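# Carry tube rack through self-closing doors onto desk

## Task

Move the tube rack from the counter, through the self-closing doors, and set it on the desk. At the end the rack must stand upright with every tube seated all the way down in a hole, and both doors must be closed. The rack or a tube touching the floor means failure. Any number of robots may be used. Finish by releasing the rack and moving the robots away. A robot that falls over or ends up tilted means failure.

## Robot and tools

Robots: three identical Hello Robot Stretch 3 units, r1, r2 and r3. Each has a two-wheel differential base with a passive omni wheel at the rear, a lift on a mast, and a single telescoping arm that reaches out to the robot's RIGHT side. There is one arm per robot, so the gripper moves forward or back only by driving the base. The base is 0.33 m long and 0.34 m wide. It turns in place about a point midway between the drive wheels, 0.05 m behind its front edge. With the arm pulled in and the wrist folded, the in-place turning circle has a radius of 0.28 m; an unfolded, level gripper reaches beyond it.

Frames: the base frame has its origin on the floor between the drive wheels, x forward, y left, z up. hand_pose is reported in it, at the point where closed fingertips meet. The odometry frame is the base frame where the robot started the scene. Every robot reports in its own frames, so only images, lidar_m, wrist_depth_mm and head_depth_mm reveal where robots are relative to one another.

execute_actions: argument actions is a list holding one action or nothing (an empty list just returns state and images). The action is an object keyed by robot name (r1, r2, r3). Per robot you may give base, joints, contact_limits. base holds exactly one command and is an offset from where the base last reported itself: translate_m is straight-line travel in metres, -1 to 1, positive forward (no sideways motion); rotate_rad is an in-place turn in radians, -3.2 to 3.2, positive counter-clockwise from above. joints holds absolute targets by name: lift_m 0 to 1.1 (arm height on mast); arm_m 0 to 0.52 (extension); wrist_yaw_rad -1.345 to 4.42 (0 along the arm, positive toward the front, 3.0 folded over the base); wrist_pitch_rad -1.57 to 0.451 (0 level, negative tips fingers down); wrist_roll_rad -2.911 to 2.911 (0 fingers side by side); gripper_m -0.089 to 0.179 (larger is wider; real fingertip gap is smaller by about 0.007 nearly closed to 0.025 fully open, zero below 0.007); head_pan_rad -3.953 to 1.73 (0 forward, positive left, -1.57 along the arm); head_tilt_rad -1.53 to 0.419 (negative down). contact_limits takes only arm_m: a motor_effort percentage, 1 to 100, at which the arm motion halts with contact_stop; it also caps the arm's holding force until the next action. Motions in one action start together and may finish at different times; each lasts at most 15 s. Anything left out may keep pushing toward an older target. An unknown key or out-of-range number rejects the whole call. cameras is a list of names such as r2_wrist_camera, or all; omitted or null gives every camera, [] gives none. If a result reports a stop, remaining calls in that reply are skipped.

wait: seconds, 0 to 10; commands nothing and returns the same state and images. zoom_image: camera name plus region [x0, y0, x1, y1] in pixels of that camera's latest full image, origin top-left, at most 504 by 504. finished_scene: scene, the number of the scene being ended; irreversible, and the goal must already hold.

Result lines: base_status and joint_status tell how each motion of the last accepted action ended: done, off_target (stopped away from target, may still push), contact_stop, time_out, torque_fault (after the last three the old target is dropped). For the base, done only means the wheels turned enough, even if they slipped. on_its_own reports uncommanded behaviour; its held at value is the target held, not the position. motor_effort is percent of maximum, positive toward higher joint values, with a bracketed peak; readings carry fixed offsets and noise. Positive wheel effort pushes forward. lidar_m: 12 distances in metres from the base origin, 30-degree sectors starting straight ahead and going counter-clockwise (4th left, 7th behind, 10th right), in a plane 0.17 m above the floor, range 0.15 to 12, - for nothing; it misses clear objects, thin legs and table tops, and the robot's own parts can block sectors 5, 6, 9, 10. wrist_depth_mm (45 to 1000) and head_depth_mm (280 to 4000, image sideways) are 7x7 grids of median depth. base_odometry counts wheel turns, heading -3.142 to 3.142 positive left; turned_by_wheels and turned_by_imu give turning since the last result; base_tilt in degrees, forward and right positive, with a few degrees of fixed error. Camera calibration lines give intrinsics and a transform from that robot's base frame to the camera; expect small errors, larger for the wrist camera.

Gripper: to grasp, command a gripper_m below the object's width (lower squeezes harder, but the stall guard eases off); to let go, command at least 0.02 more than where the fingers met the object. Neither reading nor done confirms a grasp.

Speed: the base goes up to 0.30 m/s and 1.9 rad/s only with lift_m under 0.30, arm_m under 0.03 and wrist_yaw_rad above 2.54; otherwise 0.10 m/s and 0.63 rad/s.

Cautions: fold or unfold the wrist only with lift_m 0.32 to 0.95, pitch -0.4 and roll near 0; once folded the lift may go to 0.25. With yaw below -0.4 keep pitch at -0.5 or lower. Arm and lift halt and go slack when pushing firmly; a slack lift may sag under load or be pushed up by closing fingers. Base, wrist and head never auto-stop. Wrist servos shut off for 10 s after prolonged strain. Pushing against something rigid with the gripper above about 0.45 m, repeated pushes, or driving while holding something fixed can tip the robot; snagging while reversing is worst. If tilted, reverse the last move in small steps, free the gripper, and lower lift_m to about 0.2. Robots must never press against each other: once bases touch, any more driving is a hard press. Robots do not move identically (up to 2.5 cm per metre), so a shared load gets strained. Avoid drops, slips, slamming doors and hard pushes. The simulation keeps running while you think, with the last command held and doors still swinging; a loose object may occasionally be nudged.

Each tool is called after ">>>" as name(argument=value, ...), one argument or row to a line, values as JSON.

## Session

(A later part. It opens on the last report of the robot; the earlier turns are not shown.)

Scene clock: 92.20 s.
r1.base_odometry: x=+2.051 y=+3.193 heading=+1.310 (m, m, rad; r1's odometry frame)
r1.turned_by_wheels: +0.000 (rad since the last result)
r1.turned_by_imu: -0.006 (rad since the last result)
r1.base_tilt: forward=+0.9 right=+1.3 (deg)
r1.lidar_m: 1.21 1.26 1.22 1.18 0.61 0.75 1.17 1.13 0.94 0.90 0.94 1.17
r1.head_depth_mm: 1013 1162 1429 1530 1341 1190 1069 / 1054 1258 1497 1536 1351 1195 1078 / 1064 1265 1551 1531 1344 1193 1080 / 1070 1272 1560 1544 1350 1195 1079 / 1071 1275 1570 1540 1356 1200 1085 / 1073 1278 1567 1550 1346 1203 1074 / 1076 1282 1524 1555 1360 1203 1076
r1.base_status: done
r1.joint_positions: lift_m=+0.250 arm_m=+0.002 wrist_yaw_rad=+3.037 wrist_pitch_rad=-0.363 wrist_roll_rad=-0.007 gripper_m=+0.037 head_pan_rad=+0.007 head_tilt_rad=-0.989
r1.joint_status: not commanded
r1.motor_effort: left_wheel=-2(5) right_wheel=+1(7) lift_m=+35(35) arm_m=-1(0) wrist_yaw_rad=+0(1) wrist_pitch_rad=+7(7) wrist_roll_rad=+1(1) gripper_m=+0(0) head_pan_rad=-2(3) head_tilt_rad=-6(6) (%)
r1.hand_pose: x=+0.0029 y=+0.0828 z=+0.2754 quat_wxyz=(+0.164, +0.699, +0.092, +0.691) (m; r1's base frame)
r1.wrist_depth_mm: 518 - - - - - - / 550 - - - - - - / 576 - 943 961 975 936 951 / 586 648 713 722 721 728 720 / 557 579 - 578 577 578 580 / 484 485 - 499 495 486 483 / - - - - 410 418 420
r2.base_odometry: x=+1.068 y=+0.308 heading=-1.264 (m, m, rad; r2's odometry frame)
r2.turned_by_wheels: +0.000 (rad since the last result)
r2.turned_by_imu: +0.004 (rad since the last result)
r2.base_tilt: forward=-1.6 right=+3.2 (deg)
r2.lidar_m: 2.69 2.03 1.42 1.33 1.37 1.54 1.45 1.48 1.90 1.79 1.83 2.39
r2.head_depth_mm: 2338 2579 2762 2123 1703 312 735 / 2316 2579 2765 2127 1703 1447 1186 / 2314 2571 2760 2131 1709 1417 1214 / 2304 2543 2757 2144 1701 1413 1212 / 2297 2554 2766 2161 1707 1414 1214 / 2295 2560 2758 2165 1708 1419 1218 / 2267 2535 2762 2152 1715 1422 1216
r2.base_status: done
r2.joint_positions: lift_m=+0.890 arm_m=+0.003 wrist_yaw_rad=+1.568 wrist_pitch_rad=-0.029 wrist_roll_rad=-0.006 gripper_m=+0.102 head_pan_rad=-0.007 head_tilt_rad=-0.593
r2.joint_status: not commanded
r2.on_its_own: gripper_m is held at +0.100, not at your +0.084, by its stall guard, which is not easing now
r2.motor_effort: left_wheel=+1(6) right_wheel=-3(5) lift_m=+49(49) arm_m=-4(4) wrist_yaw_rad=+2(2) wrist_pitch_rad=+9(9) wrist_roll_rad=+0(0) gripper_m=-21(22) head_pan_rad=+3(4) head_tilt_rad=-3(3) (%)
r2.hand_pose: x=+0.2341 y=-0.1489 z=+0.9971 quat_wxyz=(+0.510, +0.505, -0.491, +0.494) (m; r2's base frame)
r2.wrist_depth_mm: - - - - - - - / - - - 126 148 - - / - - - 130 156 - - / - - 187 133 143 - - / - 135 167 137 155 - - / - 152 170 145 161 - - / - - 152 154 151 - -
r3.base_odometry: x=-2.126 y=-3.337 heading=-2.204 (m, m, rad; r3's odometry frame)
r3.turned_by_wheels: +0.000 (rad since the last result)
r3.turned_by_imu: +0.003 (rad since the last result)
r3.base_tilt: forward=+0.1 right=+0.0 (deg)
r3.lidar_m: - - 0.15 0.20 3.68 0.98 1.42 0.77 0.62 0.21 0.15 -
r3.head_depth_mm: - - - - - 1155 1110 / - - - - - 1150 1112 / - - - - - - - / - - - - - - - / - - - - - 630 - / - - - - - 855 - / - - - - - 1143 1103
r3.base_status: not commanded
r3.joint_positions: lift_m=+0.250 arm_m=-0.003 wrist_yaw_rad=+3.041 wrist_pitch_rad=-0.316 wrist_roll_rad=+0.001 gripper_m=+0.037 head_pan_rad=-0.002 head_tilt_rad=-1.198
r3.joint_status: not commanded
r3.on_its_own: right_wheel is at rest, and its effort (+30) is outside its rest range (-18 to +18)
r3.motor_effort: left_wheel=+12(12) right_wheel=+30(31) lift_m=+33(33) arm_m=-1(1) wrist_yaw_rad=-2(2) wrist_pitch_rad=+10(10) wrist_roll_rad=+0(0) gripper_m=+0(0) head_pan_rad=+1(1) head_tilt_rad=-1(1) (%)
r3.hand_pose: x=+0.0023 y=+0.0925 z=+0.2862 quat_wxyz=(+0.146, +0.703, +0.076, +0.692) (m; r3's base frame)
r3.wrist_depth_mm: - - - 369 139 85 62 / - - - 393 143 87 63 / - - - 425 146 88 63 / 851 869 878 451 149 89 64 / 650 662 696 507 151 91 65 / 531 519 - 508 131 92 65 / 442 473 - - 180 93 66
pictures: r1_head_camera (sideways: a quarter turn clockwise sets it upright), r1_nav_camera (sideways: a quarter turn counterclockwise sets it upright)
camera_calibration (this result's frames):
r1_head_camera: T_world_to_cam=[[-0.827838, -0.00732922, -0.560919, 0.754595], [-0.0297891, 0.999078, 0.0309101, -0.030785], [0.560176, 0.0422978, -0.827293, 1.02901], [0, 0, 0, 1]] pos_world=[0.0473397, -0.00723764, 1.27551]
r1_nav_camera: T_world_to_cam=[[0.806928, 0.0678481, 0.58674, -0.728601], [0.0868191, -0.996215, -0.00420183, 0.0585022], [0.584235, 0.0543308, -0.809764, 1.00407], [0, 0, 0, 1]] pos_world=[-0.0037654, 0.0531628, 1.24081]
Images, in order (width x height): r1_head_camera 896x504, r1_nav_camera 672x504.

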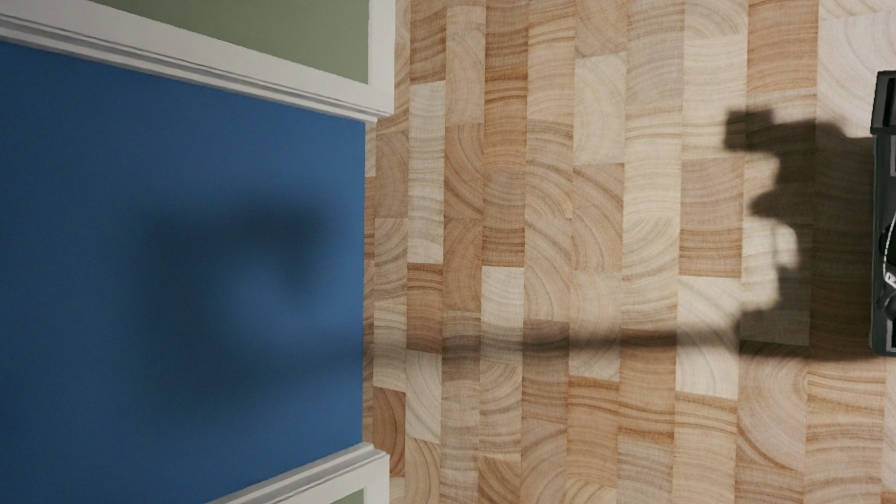

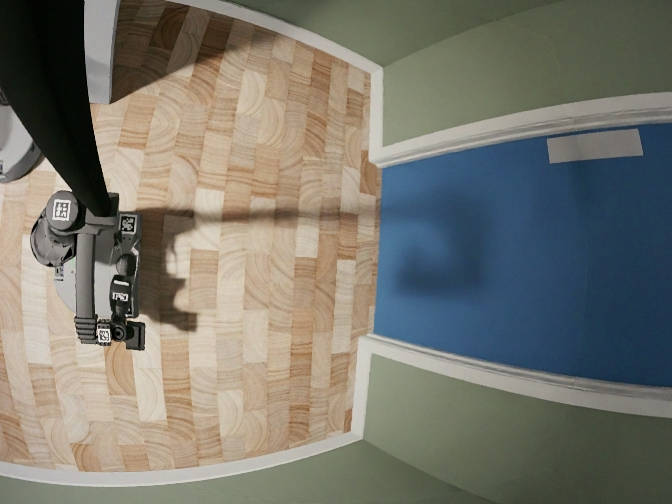

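>>> execute_actions(
  actions=[
    {"r1":{"base":{"rotate_rad":0.4}}},
  ],
  cameras=[],
)

>>> execute_actions(
  actions=[
    {"r1":{"base":{"translate_m":1.0}},"r2":{"base":{"translate_m":0.9}}},
  ],
  cameras=[],
)

>>> execute_actions(
  actions=[
    {"r1":{"base":{"rotate_rad":-0.5},"joints":{"head_tilt_rad":-1.2}},"r2":{"base":{"rotate_rad":1.55}}},
  ],
  cameras=["r1_nav_camera","r2_head_camera"],
)

Scene clock: 94.33 s.
r1.base_odometry: x=+2.051 y=+3.193 heading=+1.710 (m, m, rad; r1's odometry frame)
r1.turned_by_wheels: +0.400 (rad since the last result)
r1.turned_by_imu: +0.398 (rad since the last result)
r1.base_tilt: forward=+0.9 right=+1.2 (deg)
r1.lidar_m: 1.23 1.27 1.18 0.61 0.73 4.31 1.12 0.98 0.90 0.92 1.16 1.17
r1.head_depth_mm: 1022 1189 1421 1529 1335 1190 1066 / 1068 1254 1504 1529 1338 1187 1077 / 1117 1327 1601 1550 1341 1191 1082 / 1161 1374 1681 1539 1346 1193 1077 / 1149 1377 1681 1548 1355 1199 1086 / 1217 1480 1737 1537 1352 1197 1076 / 1285 1550 1740 1548 1354 1203 1075
r1.base_status: done
r1.joint_positions: lift_m=+0.250 arm_m=+0.002 wrist_yaw_rad=+3.037 wrist_pitch_rad=-0.363 wrist_roll_rad=-0.007 gripper_m=+0.037 head_pan_rad=+0.007 head_tilt_rad=-0.989
r1.joint_status: not commanded
r1.motor_effort: left_wheel=-3(9) right_wheel=+2(5) lift_m=+35(35) arm_m=+0(0) wrist_yaw_rad=+0(0) wrist_pitch_rad=+7(7) wrist_roll_rad=+1(1) gripper_m=+0(0) head_pan_rad=-3(3) head_tilt_rad=-7(6) (%)
r1.hand_pose: x=+0.0029 y=+0.0828 z=+0.2754 quat_wxyz=(+0.164, +0.699, +0.092, +0.691) (m; r1's base frame)
r1.wrist_depth_mm: 679 - 617 - - - 953 / 735 - 656 - - - - / 560 - 719 831 959 959 960 / 505 533 712 720 718 719 712 / 530 549 - 583 582 574 579 / 482 491 - 501 501 480 488 / - - - - 415 419 415
r2.base_odometry: x=+1.068 y=+0.308 heading=-1.264 (m, m, rad; r2's odometry frame)
r2.turned_by_wheels: +0.000 (rad since the last result)
r2.turned_by_imu: +0.000 (rad since the last result)
r2.base_tilt: forward=-1.6 right=+3.3 (deg)
r2.lidar_m: 2.69 2.03 1.42 1.33 1.37 1.54 1.45 1.48 1.90 1.79 1.83 2.39
r2.head_depth_mm: 2333 2608 2771 2124 1695 312 736 / 2313 2583 2761 2136 1703 1447 1183 / 2302 2577 2765 2146 1702 1408 1211 / 2313 2562 2747 2146 1712 1415 1211 / 2299 2563 2783 2150 1712 1414 1211 / 2297 2541 2765 2158 1711 1423 1215 / 2289 2537 2774 2159 1711 1417 1220
r2.base_status: not commanded
r2.joint_positions: lift_m=+0.890 arm_m=+0.003 wrist_yaw_rad=+1.568 wrist_pitch_rad=-0.029 wrist_roll_rad=-0.006 gripper_m=+0.102 head_pan_rad=-0.007 head_tilt_rad=-0.593
r2.joint_status: not commanded
r2.on_its_own: gripper_m is held at +0.100, not at your +0.084, by its stall guard, which is not easing now
r2.motor_effort: left_wheel=+1(1) right_wheel=-3(3) lift_m=+49(49) arm_m=-4(4) wrist_yaw_rad=+2(2) wrist_pitch_rad=+9(9) wrist_roll_rad=+0(0) gripper_m=-21(20) head_pan_rad=+3(2) head_tilt_rad=-4(4) (%)
r2.hand_pose: x=+0.2341 y=-0.1489 z=+0.9971 quat_wxyz=(+0.510, +0.505, -0.491, +0.494) (m; r2's base frame)
r2.wrist_depth_mm: - - - - - - - / - - - 125 148 - - / - - - 130 156 - - / - - 186 133 144 - - / - 136 167 138 154 - - / - 151 170 144 159 - - / - - 152 154 150 - -
r3.base_odometry: x=-2.126 y=-3.337 heading=-2.204 (m, m, rad; r3's odometry frame)
r3.turned_by_wheels: +0.000 (rad since the last result)
r3.turned_by_imu: +0.001 (rad since the last result)
r3.base_tilt: forward=+0.1 right=+0.0 (deg)
r3.lidar_m: - - 0.15 0.20 3.69 0.98 1.42 0.63 0.61 0.21 0.15 -
r3.head_depth_mm: - - - - - 1160 1108 / - - - - - 1146 1112 / - - - - - - - / - - - - - - - / - - - - - 631 - / - - - - - 857 - / - - - - - 1135 1104
r3.base_status: not commanded
r3.joint_positions: lift_m=+0.250 arm_m=-0.003 wrist_yaw_rad=+3.041 wrist_pitch_rad=-0.316 wrist_roll_rad=+0.001 gripper_m=+0.037 head_pan_rad=-0.002 head_tilt_rad=-1.198
r3.joint_status: not commanded
r3.on_its_own: right_wheel is at rest, and its effort (+30) is outside its rest range (-18 to +18)
r3.motor_effort: left_wheel=+12(12) right_wheel=+30(31) lift_m=+33(33) arm_m=-1(1) wrist_yaw_rad=-2(1) wrist_pitch_rad=+10(10) wrist_roll_rad=+0(0) gripper_m=+0(0) head_pan_rad=+1(0) head_tilt_rad=-1(1) (%)
r3.hand_pose: x=+0.0023 y=+0.0925 z=+0.2862 quat_wxyz=(+0.146, +0.703, +0.076, +0.692) (m; r3's base frame)
r3.wrist_depth_mm: - - - 373 139 86 62 / - - - 394 142 87 63 / - - - 415 146 88 63 / 877 863 883 458 149 89 64 / 648 644 691 513 151 91 64 / 526 531 - 511 131 92 65 / 445 466 - - 180 93 66
pictures: none
No camera images: the call's "cameras" was empty. Leave "cameras" out to get every camera's image.

Scene clock: 104.30 s.
r1.base_odometry: x=+1.913 y=+4.184 heading=+1.710 (m, m, rad; r1's odometry frame)
r1.turned_by_wheels: +0.000 (rad since the last result)
r1.turned_by_imu: -0.006 (rad since the last result)
r1.base_tilt: forward=+1.0 right=+1.3 (deg)
r1.lidar_m: 0.30 0.29 0.60 0.80 1.00 1.10 2.12 1.40 1.30 0.49 0.32 0.30
r1.head_depth_mm: - - 311 385 504 732 1053 / - 289 330 415 556 849 1078 / - 296 351 450 622 1010 1079 / - 305 376 492 704 1138 1080 / 286 323 392 501 651 1097 1079 / - 306 352 425 617 1160 1074 / - 286 316 437 809 1199 1077
r1.base_status: done
r1.joint_positions: lift_m=+0.250 arm_m=+0.002 wrist_yaw_rad=+3.037 wrist_pitch_rad=-0.363 wrist_roll_rad=-0.007 gripper_m=+0.037 head_pan_rad=+0.007 head_tilt_rad=-0.989
r1.joint_status: not commanded
r1.motor_effort: left_wheel=-3(4) right_wheel=+1(7) lift_m=+36(35) arm_m=+0(1) wrist_yaw_rad=+1(1) wrist_pitch_rad=+7(7) wrist_roll_rad=+0(1) gripper_m=+0(0) head_pan_rad=-3(3) head_tilt_rad=-7(7) (%)
r1.hand_pose: x=+0.0029 y=+0.0828 z=+0.2754 quat_wxyz=(+0.164, +0.699, +0.092, +0.691) (m; r1's base frame)
r1.wrist_depth_mm: - - 834 758 723 686 422 / - - 866 828 800 726 408 / 931 - 906 890 824 735 394 / 727 709 718 706 709 653 374 / 579 577 - 571 589 556 364 / 480 491 - 502 501 476 331 / - - - - 416 415 323
r2.base_odometry: x=+1.340 y=-0.550 heading=-1.264 (m, m, rad; r2's odometry frame)
r2.turned_by_wheels: +0.000 (rad since the last result)
r2.turned_by_imu: +0.004 (rad since the last result)
r2.base_tilt: forward=-1.6 right=+3.3 (deg)
r2.lidar_m: 1.79 1.84 1.47 1.39 1.43 1.88 2.35 2.40 1.83 1.74 1.78 1.90
r2.head_depth_mm: 1527 1713 1932 2084 1704 313 734 / 1535 1696 1935 2074 1694 1450 1184 / 1528 1685 1918 2064 1709 1415 1208 / 1516 1677 1909 2074 1704 1408 1215 / 1507 1653 1898 2079 1713 1416 1216 / 1511 1652 1915 2087 1703 1420 1213 / 1508 1652 1900 2090 1719 1428 1217
r2.base_status: done
r2.joint_positions: lift_m=+0.890 arm_m=+0.003 wrist_yaw_rad=+1.568 wrist_pitch_rad=-0.029 wrist_roll_rad=-0.006 gripper_m=+0.102 head_pan_rad=-0.007 head_tilt_rad=-0.593
r2.joint_status: not commanded
r2.on_its_own: gripper_m is held at +0.100, not at your +0.084, by its stall guard, which is not easing now
r2.motor_effort: left_wheel=+1(4) right_wheel=-2(5) lift_m=+49(49) arm_m=-4(4) wrist_yaw_rad=+2(1) wrist_pitch_rad=+9(9) wrist_roll_rad=+0(0) gripper_m=-21(21) head_pan_rad=+3(3) head_tilt_rad=-3(4) (%)
r2.hand_pose: x=+0.2341 y=-0.1489 z=+0.9971 quat_wxyz=(+0.510, +0.505, -0.491, +0.494) (m; r2's base frame)
r2.wrist_depth_mm: - - - - - - - / - - - 125 149 - - / - - - 130 156 - - / - - 187 133 143 - - / - 136 167 138 155 - - / - 151 170 143 160 - - / - - 151 154 150 - -
r3.base_odometry: x=-2.126 y=-3.337 heading=-2.204 (m, m, rad; r3's odometry frame)
r3.turned_by_wheels: +0.000 (rad since the last result)
r3.turned_by_imu: +0.003 (rad since the last result)
r3.base_tilt: forward=+0.0 right=+0.0 (deg)
r3.lidar_m: - - 0.15 0.20 3.67 0.98 1.42 1.48 1.85 0.21 0.15 -
r3.head_depth_mm: - - - - - 1155 1107 / - - - - - 1146 1113 / - - - - - - - / - - - - - - - / - - - - - 630 - / - - - - - 852 - / - - - - - 1135 1105
r3.base_status: not commanded
r3.joint_positions: lift_m=+0.250 arm_m=-0.003 wrist_yaw_rad=+3.041 wrist_pitch_rad=-0.316 wrist_roll_rad=+0.001 gripper_m=+0.037 head_pan_rad=-0.002 head_tilt_rad=-1.198
r3.joint_status: not commanded
r3.on_its_own: right_wheel is at rest, and its effort (+30) is outside its rest range (-18 to +18)
r3.motor_effort: left_wheel=+12(12) right_wheel=+30(31) lift_m=+33(33) arm_m=-1(1) wrist_yaw_rad=-2(2) wrist_pitch_rad=+10(10) wrist_roll_rad=+0(0) gripper_m=+0(0) head_pan_rad=+1(2) head_tilt_rad=-1(1) (%)
r3.hand_pose: x=+0.0023 y=+0.0925 z=+0.2862 quat_wxyz=(+0.146, +0.703, +0.076, +0.692) (m; r3's base frame)
r3.wrist_depth_mm: - - - 373 139 86 62 / - - - 399 142 87 62 / - - - 421 146 88 63 / 831 866 869 453 149 89 64 / 651 653 682 502 151 91 64 / 523 521 - 512 131 92 65 / 444 471 - - 179 93 66
pictures: none
No camera images: the call's "cameras" was empty. Leave "cameras" out to get every camera's image.

Scene clock: 107.70 s.
r1.base_odometry: x=+1.913 y=+4.184 heading=+1.210 (m, m, rad; r1's odometry frame)
r1.turned_by_wheels: -0.500 (rad since the last result)
r1.turned_by_imu: -0.499 (rad since the last result)
r1.base_tilt: forward=+0.9 right=+1.3 (deg)
r1.lidar_m: 0.30 0.31 0.29 0.64 0.80 1.03 1.10 2.05 1.39 1.30 0.47 0.32
r1.head_depth_mm: 289 342 458 690 1217 1152 1069 / 291 338 451 674 1206 1173 1074 / 288 334 444 657 1209 1177 - / 285 330 438 645 1215 1179 - / - 327 430 629 1166 1183 - / - 323 423 615 916 1169 - / - 317 417 559 705 1164 1091
r1.base_status: done
r1.joint_positions: lift_m=+0.250 arm_m=+0.002 wrist_yaw_rad=+3.037 wrist_pitch_rad=-0.363 wrist_roll_rad=-0.007 gripper_m=+0.037 head_pan_rad=+0.006 head_tilt_rad=-1.186
r1.joint_status: all done
r1.motor_effort: left_wheel=+1(7) right_wheel=-2(6) lift_m=+35(35) arm_m=+0(1) wrist_yaw_rad=+0(0) wrist_pitch_rad=+7(7) wrist_roll_rad=+1(1) gripper_m=+0(0) head_pan_rad=-3(2) head_tilt_rad=-8(27) (%)
r1.hand_pose: x=+0.0029 y=+0.0828 z=+0.2754 quat_wxyz=(+0.164, +0.698, +0.092, +0.691) (m; r1's base frame)
r1.wrist_depth_mm: 652 - 706 736 447 282 267 / 706 - 758 808 468 298 286 / 740 - 832 827 483 318 305 / 719 715 718 704 500 346 317 / 575 579 - 577 463 375 322 / 487 496 - 501 438 411 330 / - - - - 414 413 336
r2.base_odometry: x=+1.340 y=-0.550 heading=+0.286 (m, m, rad; r2's odometry frame)
r2.turned_by_wheels: +1.550 (rad since the last result)
r2.turned_by_imu: +1.567 (rad since the last result)
r2.base_tilt: forward=-1.6 right=+3.3 (deg)
r2.lidar_m: 1.39 1.42 1.83 2.34 2.39 1.84 1.74 1.77 1.91 1.80 1.83 1.48
r2.head_depth_mm: 1188 1322 1495 1709 1696 313 734 / 1187 1320 1487 1705 1696 1449 1184 / 1168 1307 1473 1693 1701 1413 1207 / 1158 1290 1478 1690 1706 1419 1212 / 1172 1302 1465 1676 1701 1423 1217 / 1167 1293 1458 1669 1712 1423 1212 / 1159 1294 1453 1664 1715 1421 1224
r2.base_status: done
r2.joint_positions: lift_m=+0.890 arm_m=+0.003 wrist_yaw_rad=+1.568 wrist_pitch_rad=-0.029 wrist_roll_rad=-0.006 gripper_m=+0.102 head_pan_rad=-0.007 head_tilt_rad=-0.593
r2.joint_status: not commanded
r2.on_its_own: gripper_m is held at +0.100, not at your +0.084, by its stall guard, which is not easing now
r2.motor_effort: left_wheel=-3(6) right_wheel=+3(8) lift_m=+49(49) arm_m=-4(4) wrist_yaw_rad=+2(2) wrist_pitch_rad=+9(9) wrist_roll_rad=+0(0) gripper_m=-21(20) head_pan_rad=+3(3) head_tilt_rad=-3(4) (%)
r2.hand_pose: x=+0.2341 y=-0.1489 z=+0.9971 quat_wxyz=(+0.510, +0.505, -0.491, +0.494) (m; r2's base frame)
r2.wrist_depth_mm: - - - - - - - / - - - 126 148 - - / - - - 131 156 - - / - - 186 133 143 - - / - 136 167 137 156 - - / - 152 172 146 160 - - / - - 151 155 150 - -
r3.base_odometry: x=-2.126 y=-3.337 heading=-2.204 (m, m, rad; r3's odometry frame)
r3.turned_by_wheels: +0.000 (rad since the last result)
r3.turned_by_imu: +0.001 (rad since the last result)
r3.base_tilt: forward=+0.1 right=+0.0 (deg)
r3.lidar_m: - - 0.15 0.20 3.70 0.98 1.42 1.48 1.85 0.21 0.15 -
r3.head_depth_mm: - - - - - 1156 1113 / - - - - - 1153 1110 / - - - - - - - / - - - - - - - / - - - - - 631 - / - - - - - 854 - / - - - - - 1134 1103
r3.base_status: not commanded
r3.joint_positions: lift_m=+0.250 arm_m=-0.003 wrist_yaw_rad=+3.041 wrist_pitch_rad=-0.316 wrist_roll_rad=+0.001 gripper_m=+0.037 head_pan_rad=-0.002 head_tilt_rad=-1.198
r3.joint_status: not commanded
r3.on_its_own: right_wheel is at rest, and its effort (+30) is outside its rest range (-18 to +18)
r3.motor_effort: left_wheel=+11(12) right_wheel=+30(30) lift_m=+33(33) arm_m=-1(1) wrist_yaw_rad=-2(2) wrist_pitch_rad=+10(10) wrist_roll_rad=+0(0) gripper_m=+0(0) head_pan_rad=+1(1) head_tilt_rad=-1(1) (%)
r3.hand_pose: x=+0.0023 y=+0.0925 z=+0.2862 quat_wxyz=(+0.146, +0.703, +0.076, +0.692) (m; r3's base frame)
r3.wrist_depth_mm: - - - 369 139 86 62 / - - - 395 143 87 62 / - - - 426 145 88 63 / 879 851 861 459 149 89 64 / 659 650 678 509 152 91 64 / 533 535 - 510 130 92 65 / 444 473 - - 181 93 66
pictures: r1_nav_camera (sideways: a quarter turn counterclockwise sets it upright), r2_head_camera (sideways: a quarter turn clockwise sets it upright)
camera_calibration (this result's frames):
r1_nav_camera: T_world_to_cam=[[0.906169, 0.0682806, 0.417368, -0.508573], [0.0841898, -0.996253, -0.0198036, 0.078827], [0.414452, 0.0530836, -0.908522, 1.13346], [0, 0, 0, 1]] pos_world=[-0.0155478, 0.0530892, 1.2436]
r2_head_camera: T_world_to_cam=[[-0.589635, -0.0123758, -0.807575, 1.07268], [-0.0153327, 0.999874, -0.0041279, 0.00657204], [0.807524, 0.00994833, -0.58975, 0.716689], [0, 0, 0, 1]] pos_world=[0.0538447, -0.000425804, 1.28896]
Images, in order (width x height): r1_nav_camera 672x504, r2_head_camera 896x504.

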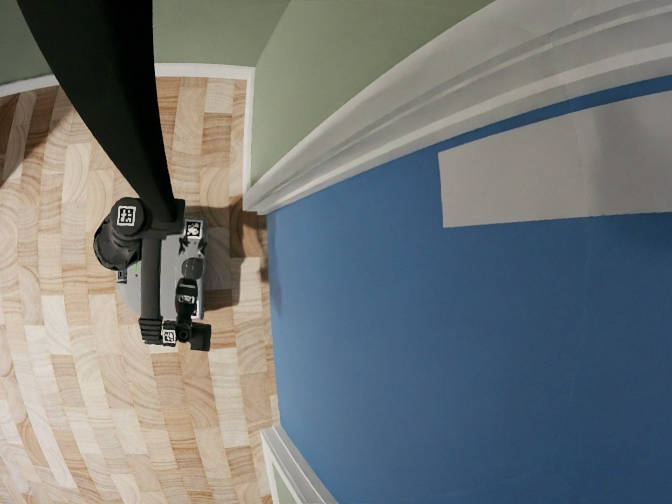

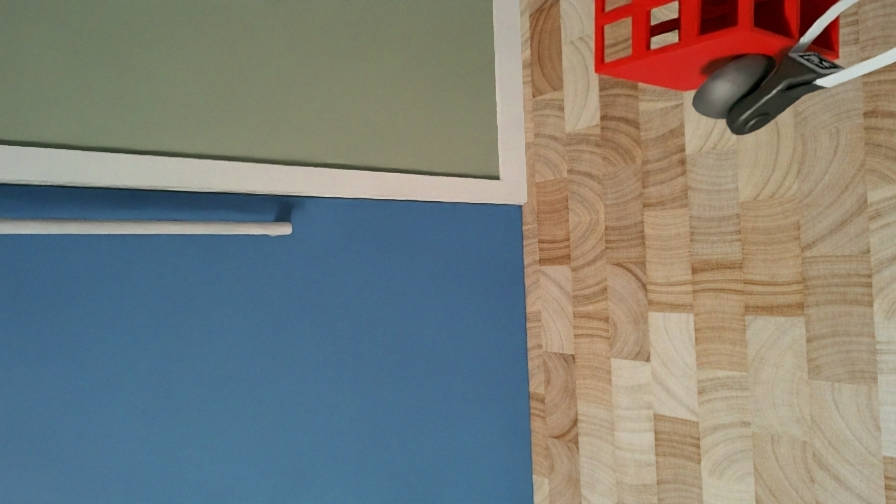

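>>> execute_actions(
  actions=[
    {"r1":{"base":{"translate_m":0.5}},"r2":{"base":{"rotate_rad":0.3}}},
  ],
  cameras=["r2_head_camera"],
)

>>> execute_actions(
  actions=[
    {"r1":{"base":{"translate_m":0.45}}},
  ],
  cameras=["r2_head_camera"],
)

>>> execute_actions(
  actions=[
    {"r1":{"base":{"translate_m":0.5}}},
  ],
  cameras=["r2_head_camera","r2_nav_camera"],
)

Scene clock: 111.37 s.
r1.base_odometry: x=+2.089 y=+4.652 heading=+1.210 (m, m, rad; r1's odometry frame)
r1.turned_by_wheels: +0.000 (rad since the last result)
r1.turned_by_imu: -0.217 (rad since the last result)
r1.base_tilt: forward=+0.9 right=+1.3 (deg)
r1.lidar_m: - - 0.15 0.20 0.28 0.29 1.55 2.06 1.48 0.21 0.15 -
r1.head_depth_mm: - - - - - 1131 1076 / - - - - - 1117 1057 / - - - - - - - / - - - - - - - / - - - - - - - / - - - - - 1142 - / - - - - - 1145 1105
r1.base_status: done
r1.joint_positions: lift_m=+0.250 arm_m=+0.002 wrist_yaw_rad=+3.047 wrist_pitch_rad=-0.364 wrist_roll_rad=-0.007 gripper_m=+0.037 head_pan_rad=-0.001 head_tilt_rad=-1.210
r1.joint_status: not commanded
r1.motor_effort: left_wheel=+9(56) right_wheel=+13(23) lift_m=+39(41) arm_m=-1(0) wrist_yaw_rad=-11(21) wrist_pitch_rad=+8(9) wrist_roll_rad=+0(0) gripper_m=+0(0) head_pan_rad=+1(3) head_tilt_rad=+5(8) (%)
r1.hand_pose: x=+0.0005 y=+0.0829 z=+0.2749 quat_wxyz=(+0.161, +0.698, +0.096, +0.691) (m; r1's base frame)
r1.wrist_depth_mm: 364 - - - 151 93 67 / 332 - - - 156 94 68 / 258 497 927 893 160 95 68 / 268 460 721 671 164 97 69 / 279 370 - 571 153 99 70 / 297 344 - 505 143 101 71 / - - - - 199 101 72
r2.base_odometry: x=+1.340 y=-0.550 heading=+0.586 (m, m, rad; r2's odometry frame)
r2.turned_by_wheels: +0.300 (rad since the last result)
r2.turned_by_imu: +0.303 (rad since the last result)
r2.base_tilt: forward=-1.6 right=+3.2 (deg)
r2.lidar_m: 1.16 1.57 2.35 2.35 2.06 1.74 1.74 1.97 1.79 1.79 1.65 1.13
r2.head_depth_mm: 930 1011 1122 1320 1603 312 734 / 987 1087 1206 1357 1547 1452 1186 / 1040 1151 1288 1462 1623 1413 1210 / 1099 1229 1387 1596 1712 1420 1215 / 1168 1313 1509 1741 1703 1417 1216 / 1250 1412 1614 1893 1709 1419 1214 / 1309 1471 1679 1952 1720 1422 1219
r2.base_status: done
r2.joint_positions: lift_m=+0.890 arm_m=+0.003 wrist_yaw_rad=+1.568 wrist_pitch_rad=-0.029 wrist_roll_rad=-0.006 gripper_m=+0.102 head_pan_rad=-0.007 head_tilt_rad=-0.593
r2.joint_status: not commanded
r2.on_its_own: gripper_m is held at +0.100, not at your +0.084, by its stall guard, which is not easing now
r2.motor_effort: left_wheel=-3(7) right_wheel=+4(8) lift_m=+50(49) arm_m=-4(4) wrist_yaw_rad=+1(1) wrist_pitch_rad=+9(9) wrist_roll_rad=+0(0) gripper_m=-20(21) head_pan_rad=+3(3) head_tilt_rad=-3(4) (%)
r2.hand_pose: x=+0.2341 y=-0.1489 z=+0.9971 quat_wxyz=(+0.510, +0.505, -0.491, +0.494) (m; r2's base frame)
r2.wrist_depth_mm: - - - - - - - / - - - 126 148 - - / - - - 131 156 - - / - - 186 133 144 - - / - 136 167 137 155 - - / - 151 172 146 160 - - / - - 153 154 151 - -
r3.base_odometry: x=-2.126 y=-3.337 heading=-2.204 (m, m, rad; r3's odometry frame)
r3.turned_by_wheels: +0.000 (rad since the last result)
r3.turned_by_imu: +0.001 (rad since the last result)
r3.base_tilt: forward=+0.1 right=+0.0 (deg)
r3.lidar_m: - - 0.15 0.20 3.69 0.98 1.42 1.48 1.90 0.21 0.15 -
r3.head_depth_mm: - - - - - 1157 1108 / - - - - - 1148 1108 / - - - - - - - / - - - - - - - / - - - - - 630 - / - - - - - 856 - / - - - - - 1140 1100
r3.base_status: not commanded
r3.joint_positions: lift_m=+0.250 arm_m=-0.003 wrist_yaw_rad=+3.041 wrist_pitch_rad=-0.316 wrist_roll_rad=+0.001 gripper_m=+0.037 head_pan_rad=-0.002 head_tilt_rad=-1.198
r3.joint_status: not commanded
r3.on_its_own: right_wheel is at rest, and its effort (+30) is outside its rest range (-18 to +18)
r3.motor_effort: left_wheel=+12(12) right_wheel=+30(30) lift_m=+32(33) arm_m=-1(1) wrist_yaw_rad=-2(2) wrist_pitch_rad=+10(9) wrist_roll_rad=+0(0) gripper_m=+0(0) head_pan_rad=+2(1) head_tilt_rad=-1(1) (%)
r3.hand_pose: x=+0.0023 y=+0.0925 z=+0.2862 quat_wxyz=(+0.146, +0.703, +0.076, +0.692) (m; r3's base frame)
r3.wrist_depth_mm: - - - 375 139 86 62 / - - - 395 142 87 62 / - - - 423 146 88 63 / 883 859 863 459 149 89 64 / 644 654 702 512 152 91 64 / 524 532 - 513 131 92 65 / 445 472 - - 180 93 66
pictures: r2_head_camera (sideways: a quarter turn clockwise sets it upright)
camera_calibration (this result's frames):
r2_head_camera: T_world_to_cam=[[-0.589635, -0.0123772, -0.807575, 1.07268], [-0.015335, 0.999874, -0.00412789, 0.00657204], [0.807524, 0.00995025, -0.58975, 0.71669], [0, 0, 0, 1]] pos_world=[0.0538447, -0.00042569, 1.28896]
Images, in order (width x height): r2_head_camera 896x504.

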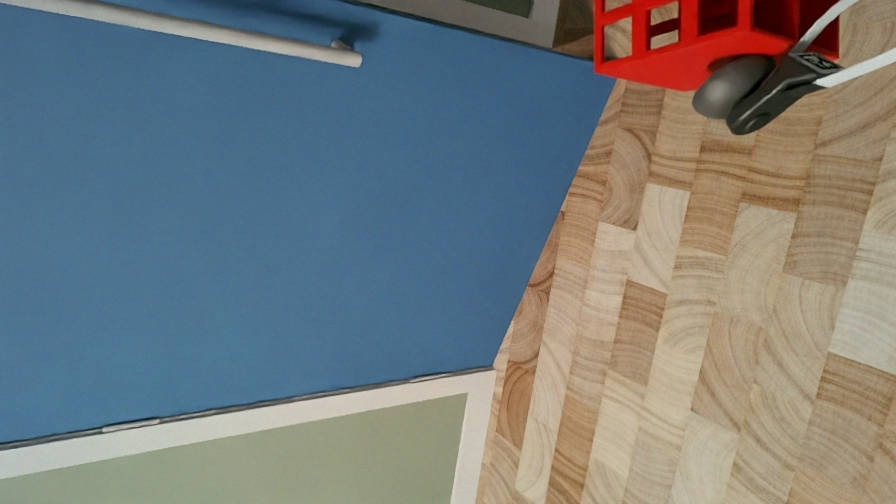

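Scene clock: 114.20 s.
r1.base_odometry: x=+2.248 y=+5.072 heading=+1.210 (m, m, rad; r1's odometry frame)
r1.turned_by_wheels: +0.000 (rad since the last result)
r1.turned_by_imu: -0.568 (rad since the last result)
r1.base_tilt: forward=+1.0 right=+1.3 (deg)
r1.lidar_m: - - 0.15 0.20 2.08 0.97 0.60 1.81 2.51 0.21 0.15 -
r1.head_depth_mm: - - - - - 1127 1070 / - - - - - 1119 1060 / - - - - - - - / - - - - - - - / - - - - - - - / - - - - - 1141 - / - - - - - 1143 1104
r1.base_status: done
r1.joint_positions: lift_m=+0.250 arm_m=+0.002 wrist_yaw_rad=+3.047 wrist_pitch_rad=-0.364 wrist_roll_rad=-0.007 gripper_m=+0.037 head_pan_rad=+0.000 head_tilt_rad=-1.211
r1.joint_status: not commanded
r1.motor_effort: left_wheel=+8(38) right_wheel=+13(19) lift_m=+39(39) arm_m=+0(0) wrist_yaw_rad=-12(24) wrist_pitch_rad=+8(8) wrist_roll_rad=+0(0) gripper_m=+0(1) head_pan_rad=-1(0) head_tilt_rad=+6(7) (%)
r1.hand_pose: x=+0.0005 y=+0.0829 z=+0.2749 quat_wxyz=(+0.161, +0.698, +0.096, +0.691) (m; r1's base frame)
r1.wrist_depth_mm: - - - - 151 93 67 / - - - - 155 94 68 / 943 947 923 882 159 95 68 / 719 726 721 656 164 97 69 / 584 568 - 553 154 99 70 / 474 497 - 496 143 100 71 / - - - - 199 102 72
r2.base_odometry: x=+1.340 y=-0.550 heading=+0.586 (m, m, rad; r2's odometry frame)
r2.turned_by_wheels: +0.000 (rad since the last result)
r2.turned_by_imu: +0.000 (rad since the last result)
r2.base_tilt: forward=-1.6 right=+3.2 (deg)
r2.lidar_m: 0.71 1.57 2.35 2.34 2.06 1.74 1.74 1.97 1.80 1.79 1.65 1.39
r2.head_depth_mm: - 3090 2842 1918 1689 312 736 / - - 2870 2140 1695 1446 1189 / 602 673 913 1086 1297 1382 1212 / 651 728 792 900 1130 1319 1212 / 804 933 1107 1353 1618 1419 1213 / 1079 1313 1568 1874 1725 1416 1215 / 1309 1463 1679 1950 1716 1423 1220
r2.base_status: not commanded
r2.joint_positions: lift_m=+0.890 arm_m=+0.003 wrist_yaw_rad=+1.568 wrist_pitch_rad=-0.029 wrist_roll_rad=-0.006 gripper_m=+0.102 head_pan_rad=-0.007 head_tilt_rad=-0.593
r2.joint_status: not commanded
r2.on_its_own: gripper_m is held at +0.100, not at your +0.084, by its stall guard, which is not easing now
r2.motor_effort: left_wheel=-3(3) right_wheel=+3(5) lift_m=+49(49) arm_m=-4(4) wrist_yaw_rad=+2(2) wrist_pitch_rad=+9(9) wrist_roll_rad=+0(0) gripper_m=-21(21) head_pan_rad=+2(3) head_tilt_rad=-4(4) (%)
r2.hand_pose: x=+0.2341 y=-0.1489 z=+0.9971 quat_wxyz=(+0.510, +0.505, -0.491, +0.494) (m; r2's base frame)
r2.wrist_depth_mm: - - 703 - - - - / - - 731 125 148 - - / - - 676 131 156 - - / - - 184 133 143 - - / - 135 167 137 155 - - / - 152 171 144 160 - - / - - 151 155 151 - -
r3.base_odometry: x=-2.126 y=-3.337 heading=-2.204 (m, m, rad; r3's odometry frame)
r3.turned_by_wheels: +0.000 (rad since the last result)
r3.turned_by_imu: +0.001 (rad since the last result)
r3.base_tilt: forward=+0.0 right=+0.1 (deg)
r3.lidar_m: - - 0.15 0.20 3.70 0.98 1.42 1.48 1.90 0.21 0.15 -
r3.head_depth_mm: - - - - - 1157 1111 / - - - - - 1147 1112 / - - - - - - - / - - - - - - - / - - - - - 630 - / - - - - - 859 - / - - - - - 1139 1103
r3.base_status: not commanded
r3.joint_positions: lift_m=+0.250 arm_m=-0.003 wrist_yaw_rad=+3.041 wrist_pitch_rad=-0.316 wrist_roll_rad=+0.001 gripper_m=+0.037 head_pan_rad=-0.002 head_tilt_rad=-1.198
r3.joint_status: not commanded
r3.on_its_own: right_wheel is at rest, and its effort (+30) is outside its rest range (-18 to +18)
r3.motor_effort: left_wheel=+12(12) right_wheel=+30(30) lift_m=+33(33) arm_m=-1(2) wrist_yaw_rad=-2(2) wrist_pitch_rad=+10(10) wrist_roll_rad=+0(0) gripper_m=+0(0) head_pan_rad=+1(1) head_tilt_rad=-1(1) (%)
r3.hand_pose: x=+0.0023 y=+0.0925 z=+0.2862 quat_wxyz=(+0.146, +0.703, +0.076, +0.692) (m; r3's base frame)
r3.wrist_depth_mm: - - - 373 139 85 62 / - - - 394 142 87 63 / - - - 424 146 88 63 / 850 838 855 455 149 89 64 / 651 661 688 504 152 90 65 / 528 527 - 513 131 92 65 / 451 476 - - 180 93 66
pictures: r2_head_camera (sideways: a quarter turn clockwise sets it upright)
camera_calibration (this result's frames):
r2_head_camera: T_world_to_cam=[[-0.589635, -0.012377, -0.807575, 1.07268], [-0.0153347, 0.999874, -0.00412789, 0.00657204], [0.807524, 0.00994998, -0.58975, 0.71669], [0, 0, 0, 1]] pos_world=[0.0538447, -0.000425706, 1.28896]
Images, in order (width x height): r2_head_camera 896x504.

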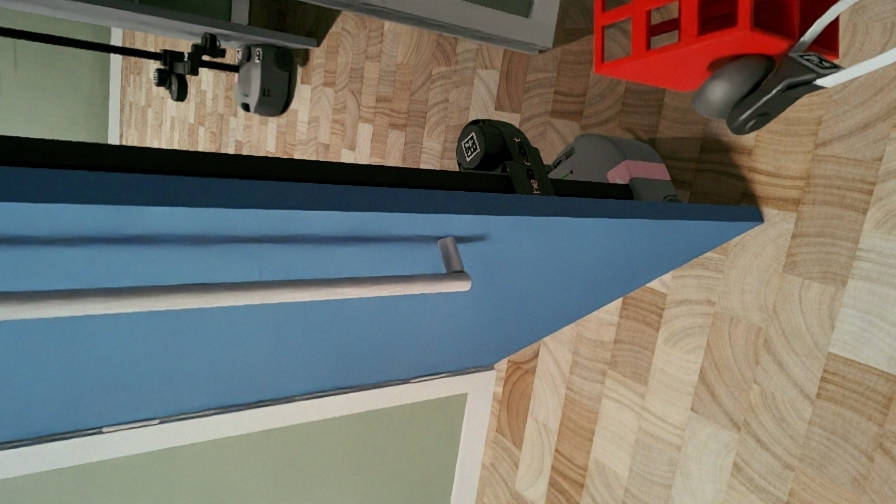

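Scene clock: 117.33 s.
r1.base_odometry: x=+2.424 y=+5.540 heading=+1.209 (m, m, rad; r1's odometry frame)
r1.turned_by_wheels: +0.000 (rad since the last result)
r1.turned_by_imu: -0.668 (rad since the last result)
r1.base_tilt: forward=+0.9 right=+1.3 (deg)
r1.lidar_m: - - 0.15 0.23 2.71 2.49 1.90 0.98 2.05 0.20 0.15 -
r1.head_depth_mm: - - - - - 1112 1068 / - - - - - 749 1059 / - - - - - - - / - - - - - - - / - - - - - 501 - / - - - - - 1142 - / - - - - - 1141 1096
r1.base_status: done
r1.joint_positions: lift_m=+0.250 arm_m=+0.002 wrist_yaw_rad=+3.046 wrist_pitch_rad=-0.364 wrist_roll_rad=-0.007 gripper_m=+0.037 head_pan_rad=+0.001 head_tilt_rad=-1.199
r1.joint_status: not commanded
r1.motor_effort: left_wheel=+1(38) right_wheel=+10(19) lift_m=+39(39) arm_m=+0(0) wrist_yaw_rad=-11(21) wrist_pitch_rad=+8(8) wrist_roll_rad=+0(0) gripper_m=+0(0) head_pan_rad=+0(1) head_tilt_rad=-1(7) (%)
r1.hand_pose: x=+0.0007 y=+0.0829 z=+0.2749 quat_wxyz=(+0.161, +0.698, +0.096, +0.691) (m; r1's base frame)
r1.wrist_depth_mm: - - - - 167 100 71 / 827 - - - 172 101 72 / 821 870 946 897 175 102 72 / 715 719 719 671 180 104 73 / 569 579 - 547 166 105 74 / 483 498 - 502 155 107 75 / - - - - 217 108 76
r2.base_odometry: x=+1.340 y=-0.550 heading=+0.586 (m, m, rad; r2's odometry frame)
r2.turned_by_wheels: +0.000 (rad since the last result)
r2.turned_by_imu: +0.000 (rad since the last result)
r2.base_tilt: forward=-1.6 right=+3.2 (deg)
r2.lidar_m: 1.49 0.83 2.35 2.35 2.06 1.74 1.74 1.97 1.80 1.80 1.65 1.40
r2.head_depth_mm: - 3097 2873 1928 1701 313 735 / - - 2870 2141 1697 1447 1184 / - - 2877 2151 1696 1417 1215 / 3331 3623 2906 2150 1705 1412 1213 / 3265 3509 2899 2156 1459 1356 1212 / 2616 1496 1514 1495 1116 1329 1218 / 1119 1169 1220 1259 1181 1329 1216
r2.base_status: not commanded
r2.joint_positions: lift_m=+0.890 arm_m=+0.003 wrist_yaw_rad=+1.568 wrist_pitch_rad=-0.029 wrist_roll_rad=-0.006 gripper_m=+0.102 head_pan_rad=-0.007 head_tilt_rad=-0.593
r2.joint_status: not commanded
r2.on_its_own: gripper_m is held at +0.100, not at your +0.084, by its stall guard, which is not easing now
r2.motor_effort: left_wheel=-3(3) right_wheel=+4(3) lift_m=+49(49) arm_m=-4(4) wrist_yaw_rad=+1(1) wrist_pitch_rad=+9(9) wrist_roll_rad=+0(0) gripper_m=-21(21) head_pan_rad=+4(3) head_tilt_rad=-3(4) (%)
r2.hand_pose: x=+0.2341 y=-0.1489 z=+0.9971 quat_wxyz=(+0.510, +0.505, -0.491, +0.494) (m; r2's base frame)
r2.wrist_depth_mm: 742 - - - - - - / 772 - - 125 148 - - / 768 - - 131 156 - - / 782 980 185 134 144 - - / 798 135 166 137 156 - - / 808 152 171 144 159 - - / 886 821 151 154 151 - -
r3.base_odometry: x=-2.126 y=-3.337 heading=-2.204 (m, m, rad; r3's odometry frame)
r3.turned_by_wheels: +0.000 (rad since the last result)
r3.turned_by_imu: +0.001 (rad since the last result)
r3.base_tilt: forward=+0.1 right=+0.0 (deg)
r3.lidar_m: - - 0.15 0.20 3.68 0.97 1.42 1.48 1.89 0.21 0.15 -
r3.head_depth_mm: - - - - - 1157 1107 / - - - - - 1147 1102 / - - - - - - - / - - - - - - - / - - - - - 630 - / - - - - - 854 - / - - - - - 1134 1099
r3.base_status: not commanded
r3.joint_positions: lift_m=+0.250 arm_m=-0.003 wrist_yaw_rad=+3.041 wrist_pitch_rad=-0.316 wrist_roll_rad=+0.001 gripper_m=+0.037 head_pan_rad=-0.002 head_tilt_rad=-1.198
r3.joint_status: not commanded
r3.on_its_own: right_wheel is at rest, and its effort (+30) is outside its rest range (-18 to +18)
r3.motor_effort: left_wheel=+12(12) right_wheel=+30(30) lift_m=+32(33) arm_m=-2(1) wrist_yaw_rad=-2(2) wrist_pitch_rad=+10(10) wrist_roll_rad=+0(0) gripper_m=+0(0) head_pan_rad=+1(2) head_tilt_rad=-1(1) (%)
r3.hand_pose: x=+0.0023 y=+0.0925 z=+0.2862 quat_wxyz=(+0.146, +0.703, +0.076, +0.692) (m; r3's base frame)
r3.wrist_depth_mm: - - - 371 139 85 62 / - - - 397 143 87 62 / - - - 424 146 88 63 / 856 856 873 453 149 89 64 / 652 649 679 507 151 91 65 / 520 532 - 510 131 92 65 / 447 475 - - 180 93 66
pictures: r2_head_camera (sideways: a quarter turn clockwise sets it upright), r2_nav_camera (sideways: a quarter turn counterclockwise sets it upright)
camera_calibration (this result's frames):
r2_head_camera: T_world_to_cam=[[-0.589635, -0.0123771, -0.807575, 1.07268], [-0.0153348, 0.999874, -0.0041279, 0.00657205], [0.807524, 0.00995002, -0.58975, 0.716689], [0, 0, 0, 1]] pos_world=[0.0538447, -0.000425704, 1.28896]
r2_nav_camera: T_world_to_cam=[[0.537233, -0.0325047, 0.842807, -1.06011], [-0.0409256, -0.999085, -0.0124446, 0.0699483], [0.84244, -0.0278068, -0.538072, 0.652957], [0, 0, 0, 1]] pos_world=[0.0223091, 0.0535825, 1.24567]
Images, in order (width x height): r2_head_camera 896x504, r2_nav_camera 672x504.

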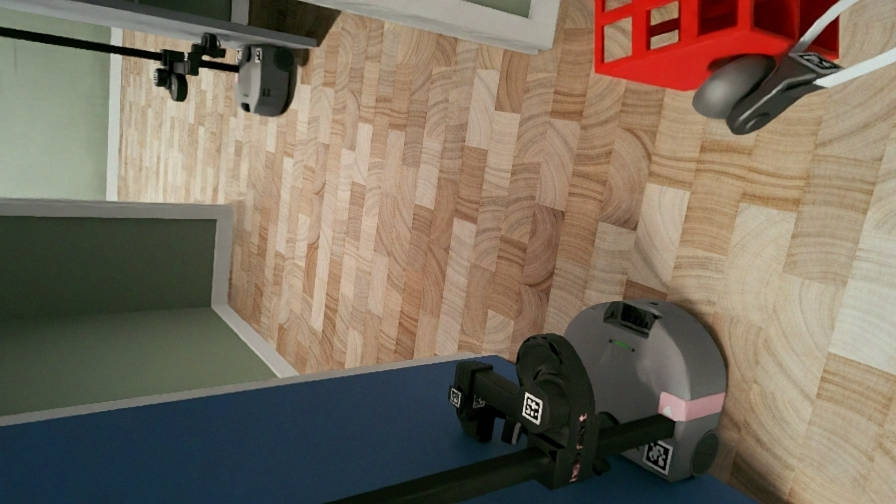

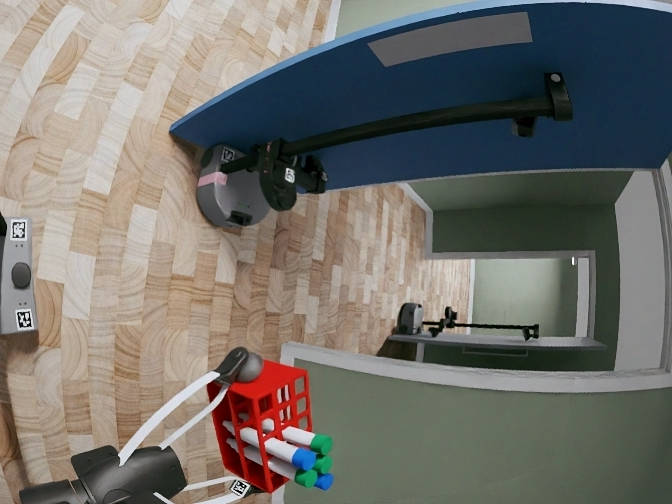

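>>> execute_actions(
  actions=[
    {"r2":{"base":{"rotate_rad":-0.16},"joints":{"head_tilt_rad":-1.0}}},
  ],
  cameras=[],
)

>>> execute_actions(
  actions=[
    {"r2":{"base":{"translate_m":0.7}}},
  ],
  cameras=["r2_head_camera","r2_nav_camera"],
)

Scene clock: 119.80 s.
r1.base_odometry: x=+2.424 y=+5.540 heading=+1.209 (m, m, rad; r1's odometry frame)
r1.turned_by_wheels: +0.000 (rad since the last result)
r1.turned_by_imu: +0.000 (rad since the last result)
r1.base_tilt: forward=+1.0 right=+1.3 (deg)
r1.lidar_m: - - 0.15 0.23 2.71 2.50 1.90 0.97 2.04 0.20 0.15 -
r1.head_depth_mm: - - - - - 1118 1069 / - - - - - 750 1066 / - - - - - - - / - - - - - - - / - - - - - 501 - / - - - - - 1144 - / - - - - - 1142 1095
r1.base_status: not commanded
r1.joint_positions: lift_m=+0.250 arm_m=+0.002 wrist_yaw_rad=+3.046 wrist_pitch_rad=-0.364 wrist_roll_rad=-0.007 gripper_m=+0.037 head_pan_rad=+0.001 head_tilt_rad=-1.199
r1.joint_status: not commanded
r1.motor_effort: left_wheel=+0(1) right_wheel=+11(10) lift_m=+39(39) arm_m=+0(0) wrist_yaw_rad=-11(11) wrist_pitch_rad=+8(8) wrist_roll_rad=+0(0) gripper_m=+0(0) head_pan_rad=+1(0) head_tilt_rad=-1(1) (%)
r1.hand_pose: x=+0.0007 y=+0.0829 z=+0.2749 quat_wxyz=(+0.161, +0.698, +0.096, +0.691) (m; r1's base frame)
r1.wrist_depth_mm: - - - - 168 100 71 / 818 - - - 171 101 72 / 806 867 954 897 176 102 73 / 719 715 715 672 180 104 73 / 579 578 - 558 167 105 74 / 484 502 - 503 154 107 75 / - - - - 217 108 76
r2.base_odometry: x=+1.340 y=-0.550 heading=+0.426 (m, m, rad; r2's odometry frame)
r2.turned_by_wheels: -0.160 (rad since the last result)
r2.turned_by_imu: -0.162 (rad since the last result)
r2.base_tilt: forward=-1.6 right=+3.3 (deg)
r2.lidar_m: 1.40 0.89 0.84 2.35 2.32 1.77 1.74 1.84 1.84 1.79 1.86 1.42
r2.head_depth_mm: 1310 1567 322 323 1314 1193 1097 / 2122 1675 1655 1433 1319 1199 1109 / 2236 1906 1663 1462 1320 1200 1121 / 2241 1916 1664 1477 1325 1197 1121 / 2248 1914 1671 1479 1325 1206 1122 / 2248 1940 1470 1424 1331 1210 1106 / 2267 1673 1112 1371 1336 1212 1112
r2.base_status: done
r2.joint_positions: lift_m=+0.890 arm_m=+0.003 wrist_yaw_rad=+1.568 wrist_pitch_rad=-0.029 wrist_roll_rad=-0.006 gripper_m=+0.102 head_pan_rad=-0.007 head_tilt_rad=-0.987
r2.joint_status: all done
r2.on_its_own: gripper_m is held at +0.100, not at your +0.084, by its stall guard, which is not easing now
r2.motor_effort: left_wheel=+2(5) right_wheel=-4(6) lift_m=+49(49) arm_m=-4(4) wrist_yaw_rad=+1(2) wrist_pitch_rad=+9(9) wrist_roll_rad=+0(0) gripper_m=-21(21) head_pan_rad=+3(3) head_tilt_rad=-7(31) (%)
r2.hand_pose: x=+0.2341 y=-0.1488 z=+0.9971 quat_wxyz=(+0.510, +0.505, -0.491, +0.494) (m; r2's base frame)
r2.wrist_depth_mm: 977 - - - - - - / 973 - - 126 148 - - / 997 - - 131 154 - - / - - 187 133 144 - - / - 135 166 138 155 - - / 955 151 171 145 160 - - / 793 920 151 155 151 - -
r3.base_odometry: x=-2.126 y=-3.337 heading=-2.204 (m, m, rad; r3's odometry frame)
r3.turned_by_wheels: +0.000 (rad since the last result)
r3.turned_by_imu: +0.001 (rad since the last result)
r3.base_tilt: forward=+0.1 right=+0.0 (deg)
r3.lidar_m: - - 0.15 0.20 3.68 0.97 1.42 1.48 1.90 0.21 0.15 -
r3.head_depth_mm: - - - - - 1150 1111 / - - - - - 1152 1115 / - - - - - - - / - - - - - - - / - - - - - 630 - / - - - - - 857 - / - - - - - 1133 1104
r3.base_status: not commanded
r3.joint_positions: lift_m=+0.250 arm_m=-0.003 wrist_yaw_rad=+3.041 wrist_pitch_rad=-0.316 wrist_roll_rad=+0.001 gripper_m=+0.037 head_pan_rad=-0.002 head_tilt_rad=-1.198
r3.joint_status: not commanded
r3.on_its_own: right_wheel is at rest, and its effort (+30) is outside its rest range (-18 to +18)
r3.motor_effort: left_wheel=+12(12) right_wheel=+30(30) lift_m=+32(33) arm_m=-2(1) wrist_yaw_rad=-2(2) wrist_pitch_rad=+10(10) wrist_roll_rad=+0(0) gripper_m=+0(0) head_pan_rad=+2(1) head_tilt_rad=-2(1) (%)
r3.hand_pose: x=+0.0023 y=+0.0925 z=+0.2862 quat_wxyz=(+0.146, +0.703, +0.076, +0.692) (m; r3's base frame)
r3.wrist_depth_mm: - - - 373 139 86 62 / - - - 395 142 87 63 / - - - 421 146 88 63 / 872 868 883 462 149 90 64 / 659 655 701 506 151 91 64 / 529 525 - 514 130 92 65 / 448 471 - - 180 93 66
pictures: none
No camera images: the call's "cameras" was empty. Leave "cameras" out to get every camera's image.

Scene clock: 127.77 s.
r1.base_odometry: x=+2.424 y=+5.540 heading=+1.209 (m, m, rad; r1's odometry frame)
r1.turned_by_wheels: +0.000 (rad since the last result)
r1.turned_by_imu: -0.002 (rad since the last result)
r1.base_tilt: forward=+0.9 right=+1.3 (deg)
r1.lidar_m: - - 0.15 0.23 2.71 0.49 0.57 0.97 2.04 0.20 0.15 -
r1.head_depth_mm: - - - - - 1120 1071 / - - - - - 748 1063 / - - - - - - - / - - - - - - - / - - - - - 501 - / - - - - - 1139 - / - - - - - 1144 1096
r1.base_status: not commanded
r1.joint_positions: lift_m=+0.250 arm_m=+0.002 wrist_yaw_rad=+3.046 wrist_pitch_rad=-0.364 wrist_roll_rad=-0.007 gripper_m=+0.037 head_pan_rad=+0.001 head_tilt_rad=-1.199
r1.joint_status: not commanded
r1.motor_effort: left_wheel=+1(1) right_wheel=+11(10) lift_m=+39(39) arm_m=+0(0) wrist_yaw_rad=-10(11) wrist_pitch_rad=+8(8) wrist_roll_rad=+0(1) gripper_m=+0(0) head_pan_rad=+1(0) head_tilt_rad=+0(1) (%)
r1.hand_pose: x=+0.0007 y=+0.0829 z=+0.2749 quat_wxyz=(+0.161, +0.698, +0.096, +0.691) (m; r1's base frame)
r1.wrist_depth_mm: - - - - 167 100 71 / - - - - 171 101 72 / 946 904 943 885 176 103 73 / 718 727 716 692 179 104 73 / 576 573 - 556 168 105 74 / 478 496 - 506 154 107 75 / - - - - 217 108 76
r2.base_odometry: x=+1.977 y=-0.260 heading=+0.426 (m, m, rad; r2's odometry frame)
r2.turned_by_wheels: +0.000 (rad since the last result)
r2.turned_by_imu: +0.003 (rad since the last result)
r2.base_tilt: forward=-1.6 right=+3.2 (deg)
r2.lidar_m: 2.13 0.86 0.58 0.49 2.44 2.48 2.43 2.45 1.87 1.84 0.93 0.72
r2.head_depth_mm: 2203 1888 322 323 1316 1195 1095 / 2145 1900 1655 1435 1320 1192 1111 / 2186 1903 1668 1478 1325 1198 1116 / 2236 1909 1666 1476 1319 1203 1123 / 2251 1916 1667 1486 1328 1205 1122 / 2254 1937 1682 1490 1334 1189 1109 / 2268 1939 1690 1492 1339 1072 1073
r2.base_status: done
r2.joint_positions: lift_m=+0.890 arm_m=+0.003 wrist_yaw_rad=+1.568 wrist_pitch_rad=-0.029 wrist_roll_rad=-0.006 gripper_m=+0.102 head_pan_rad=-0.007 head_tilt_rad=-0.988
r2.joint_status: not commanded
r2.on_its_own: gripper_m is held at +0.100, not at your +0.084, by its stall guard, which is not easing now
r2.motor_effort: left_wheel=+1(6) right_wheel=-4(3) lift_m=+49(49) arm_m=-4(4) wrist_yaw_rad=+2(2) wrist_pitch_rad=+9(9) wrist_roll_rad=+0(0) gripper_m=-20(21) head_pan_rad=+2(3) head_tilt_rad=-6(6) (%)
r2.hand_pose: x=+0.2341 y=-0.1488 z=+0.9971 quat_wxyz=(+0.510, +0.505, -0.491, +0.494) (m; r2's base frame)
r2.wrist_depth_mm: - - - - 562 584 563 / - - - 125 149 588 582 / - - - 130 157 613 600 / - - 187 133 144 630 615 / - 136 166 136 156 642 650 / - 151 171 144 159 - 667 / - - 152 154 151 711 695
r3.base_odometry: x=-2.126 y=-3.337 heading=-2.204 (m, m, rad; r3's odometry frame)
r3.turned_by_wheels: +0.000 (rad since the last result)
r3.turned_by_imu: +0.002 (rad since the last result)
r3.base_tilt: forward=+0.1 right=+0.0 (deg)
r3.lidar_m: - - 0.15 0.20 3.67 0.98 1.42 1.48 1.91 0.21 0.15 -
r3.head_depth_mm: - - - - - 1154 1109 / - - - - - 1151 1112 / - - - - - - - / - - - - - - - / - - - - - 631 - / - - - - - 857 - / - - - - - 1130 1102
r3.base_status: not commanded
r3.joint_positions: lift_m=+0.250 arm_m=-0.003 wrist_yaw_rad=+3.041 wrist_pitch_rad=-0.316 wrist_roll_rad=+0.001 gripper_m=+0.037 head_pan_rad=-0.002 head_tilt_rad=-1.198
r3.joint_status: not commanded
r3.on_its_own: right_wheel is at rest, and its effort (+31) is outside its rest range (-18 to +18)
r3.motor_effort: left_wheel=+12(11) right_wheel=+31(30) lift_m=+33(33) arm_m=-1(1) wrist_yaw_rad=-2(2) wrist_pitch_rad=+10(10) wrist_roll_rad=+0(0) gripper_m=+0(0) head_pan_rad=+1(1) head_tilt_rad=-2(2) (%)
r3.hand_pose: x=+0.0023 y=+0.0925 z=+0.2862 quat_wxyz=(+0.146, +0.703, +0.076, +0.692) (m; r3's base frame)
r3.wrist_depth_mm: - - - 370 139 86 62 / - - - 393 142 87 62 / - - - 424 146 88 63 / 855 850 881 457 150 90 64 / 653 657 687 507 152 90 64 / 522 522 - 508 130 92 65 / 446 477 - - 179 93 66
pictures: r2_head_camera (sideways: a quarter turn clockwise sets it upright), r2_nav_camera (sideways: a quarter turn counterclockwise sets it upright)
camera_calibration (this result's frames):
r2_head_camera: T_world_to_cam=[[-0.85478, -0.0107058, -0.51888, 0.698102], [-0.015436, 0.999869, 0.00479883, -0.00504876], [0.518761, 0.0121114, -0.854833, 1.06318], [0, 0, 0, 1]] pos_world=[0.0451067, -0.000354813, 1.2711]
r2_nav_camera: T_world_to_cam=[[0.819935, -0.0343081, 0.571427, -0.708156], [-0.0428717, -0.999079, 0.00153217, 0.0517612], [0.570849, -0.0257544, -0.820651, 1.02215], [0, 0, 0, 1]] pos_world=[-0.000630906, 0.0537428, 1.24341]
Images, in order (width x height): r2_head_camera 896x504, r2_nav_camera 672x504.

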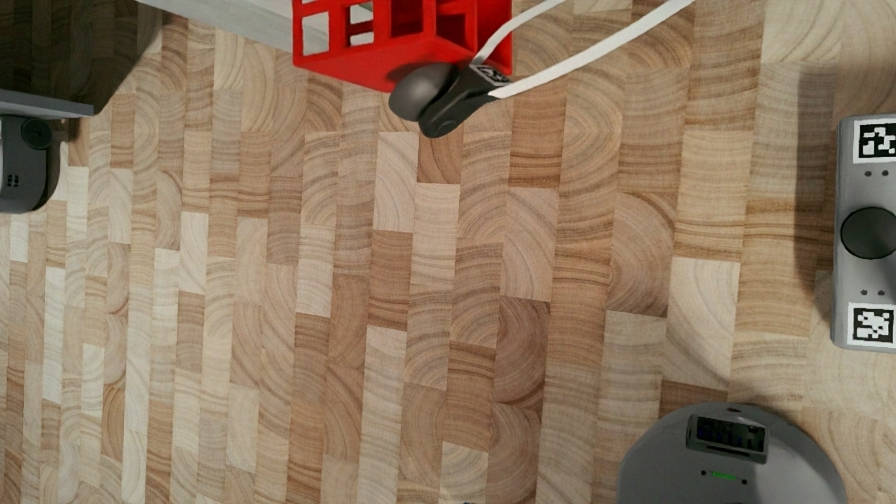

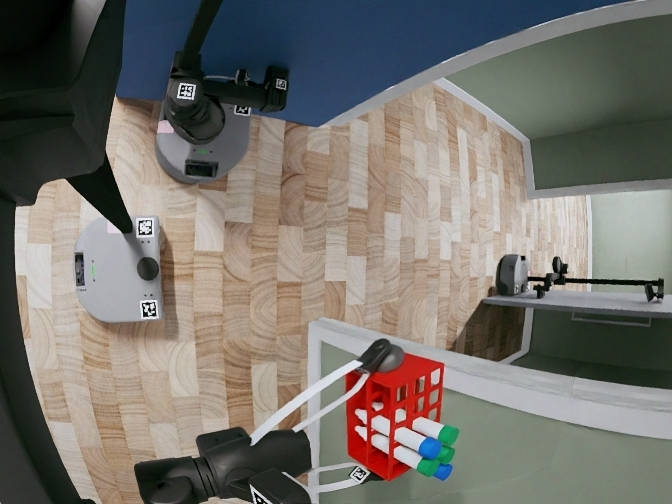

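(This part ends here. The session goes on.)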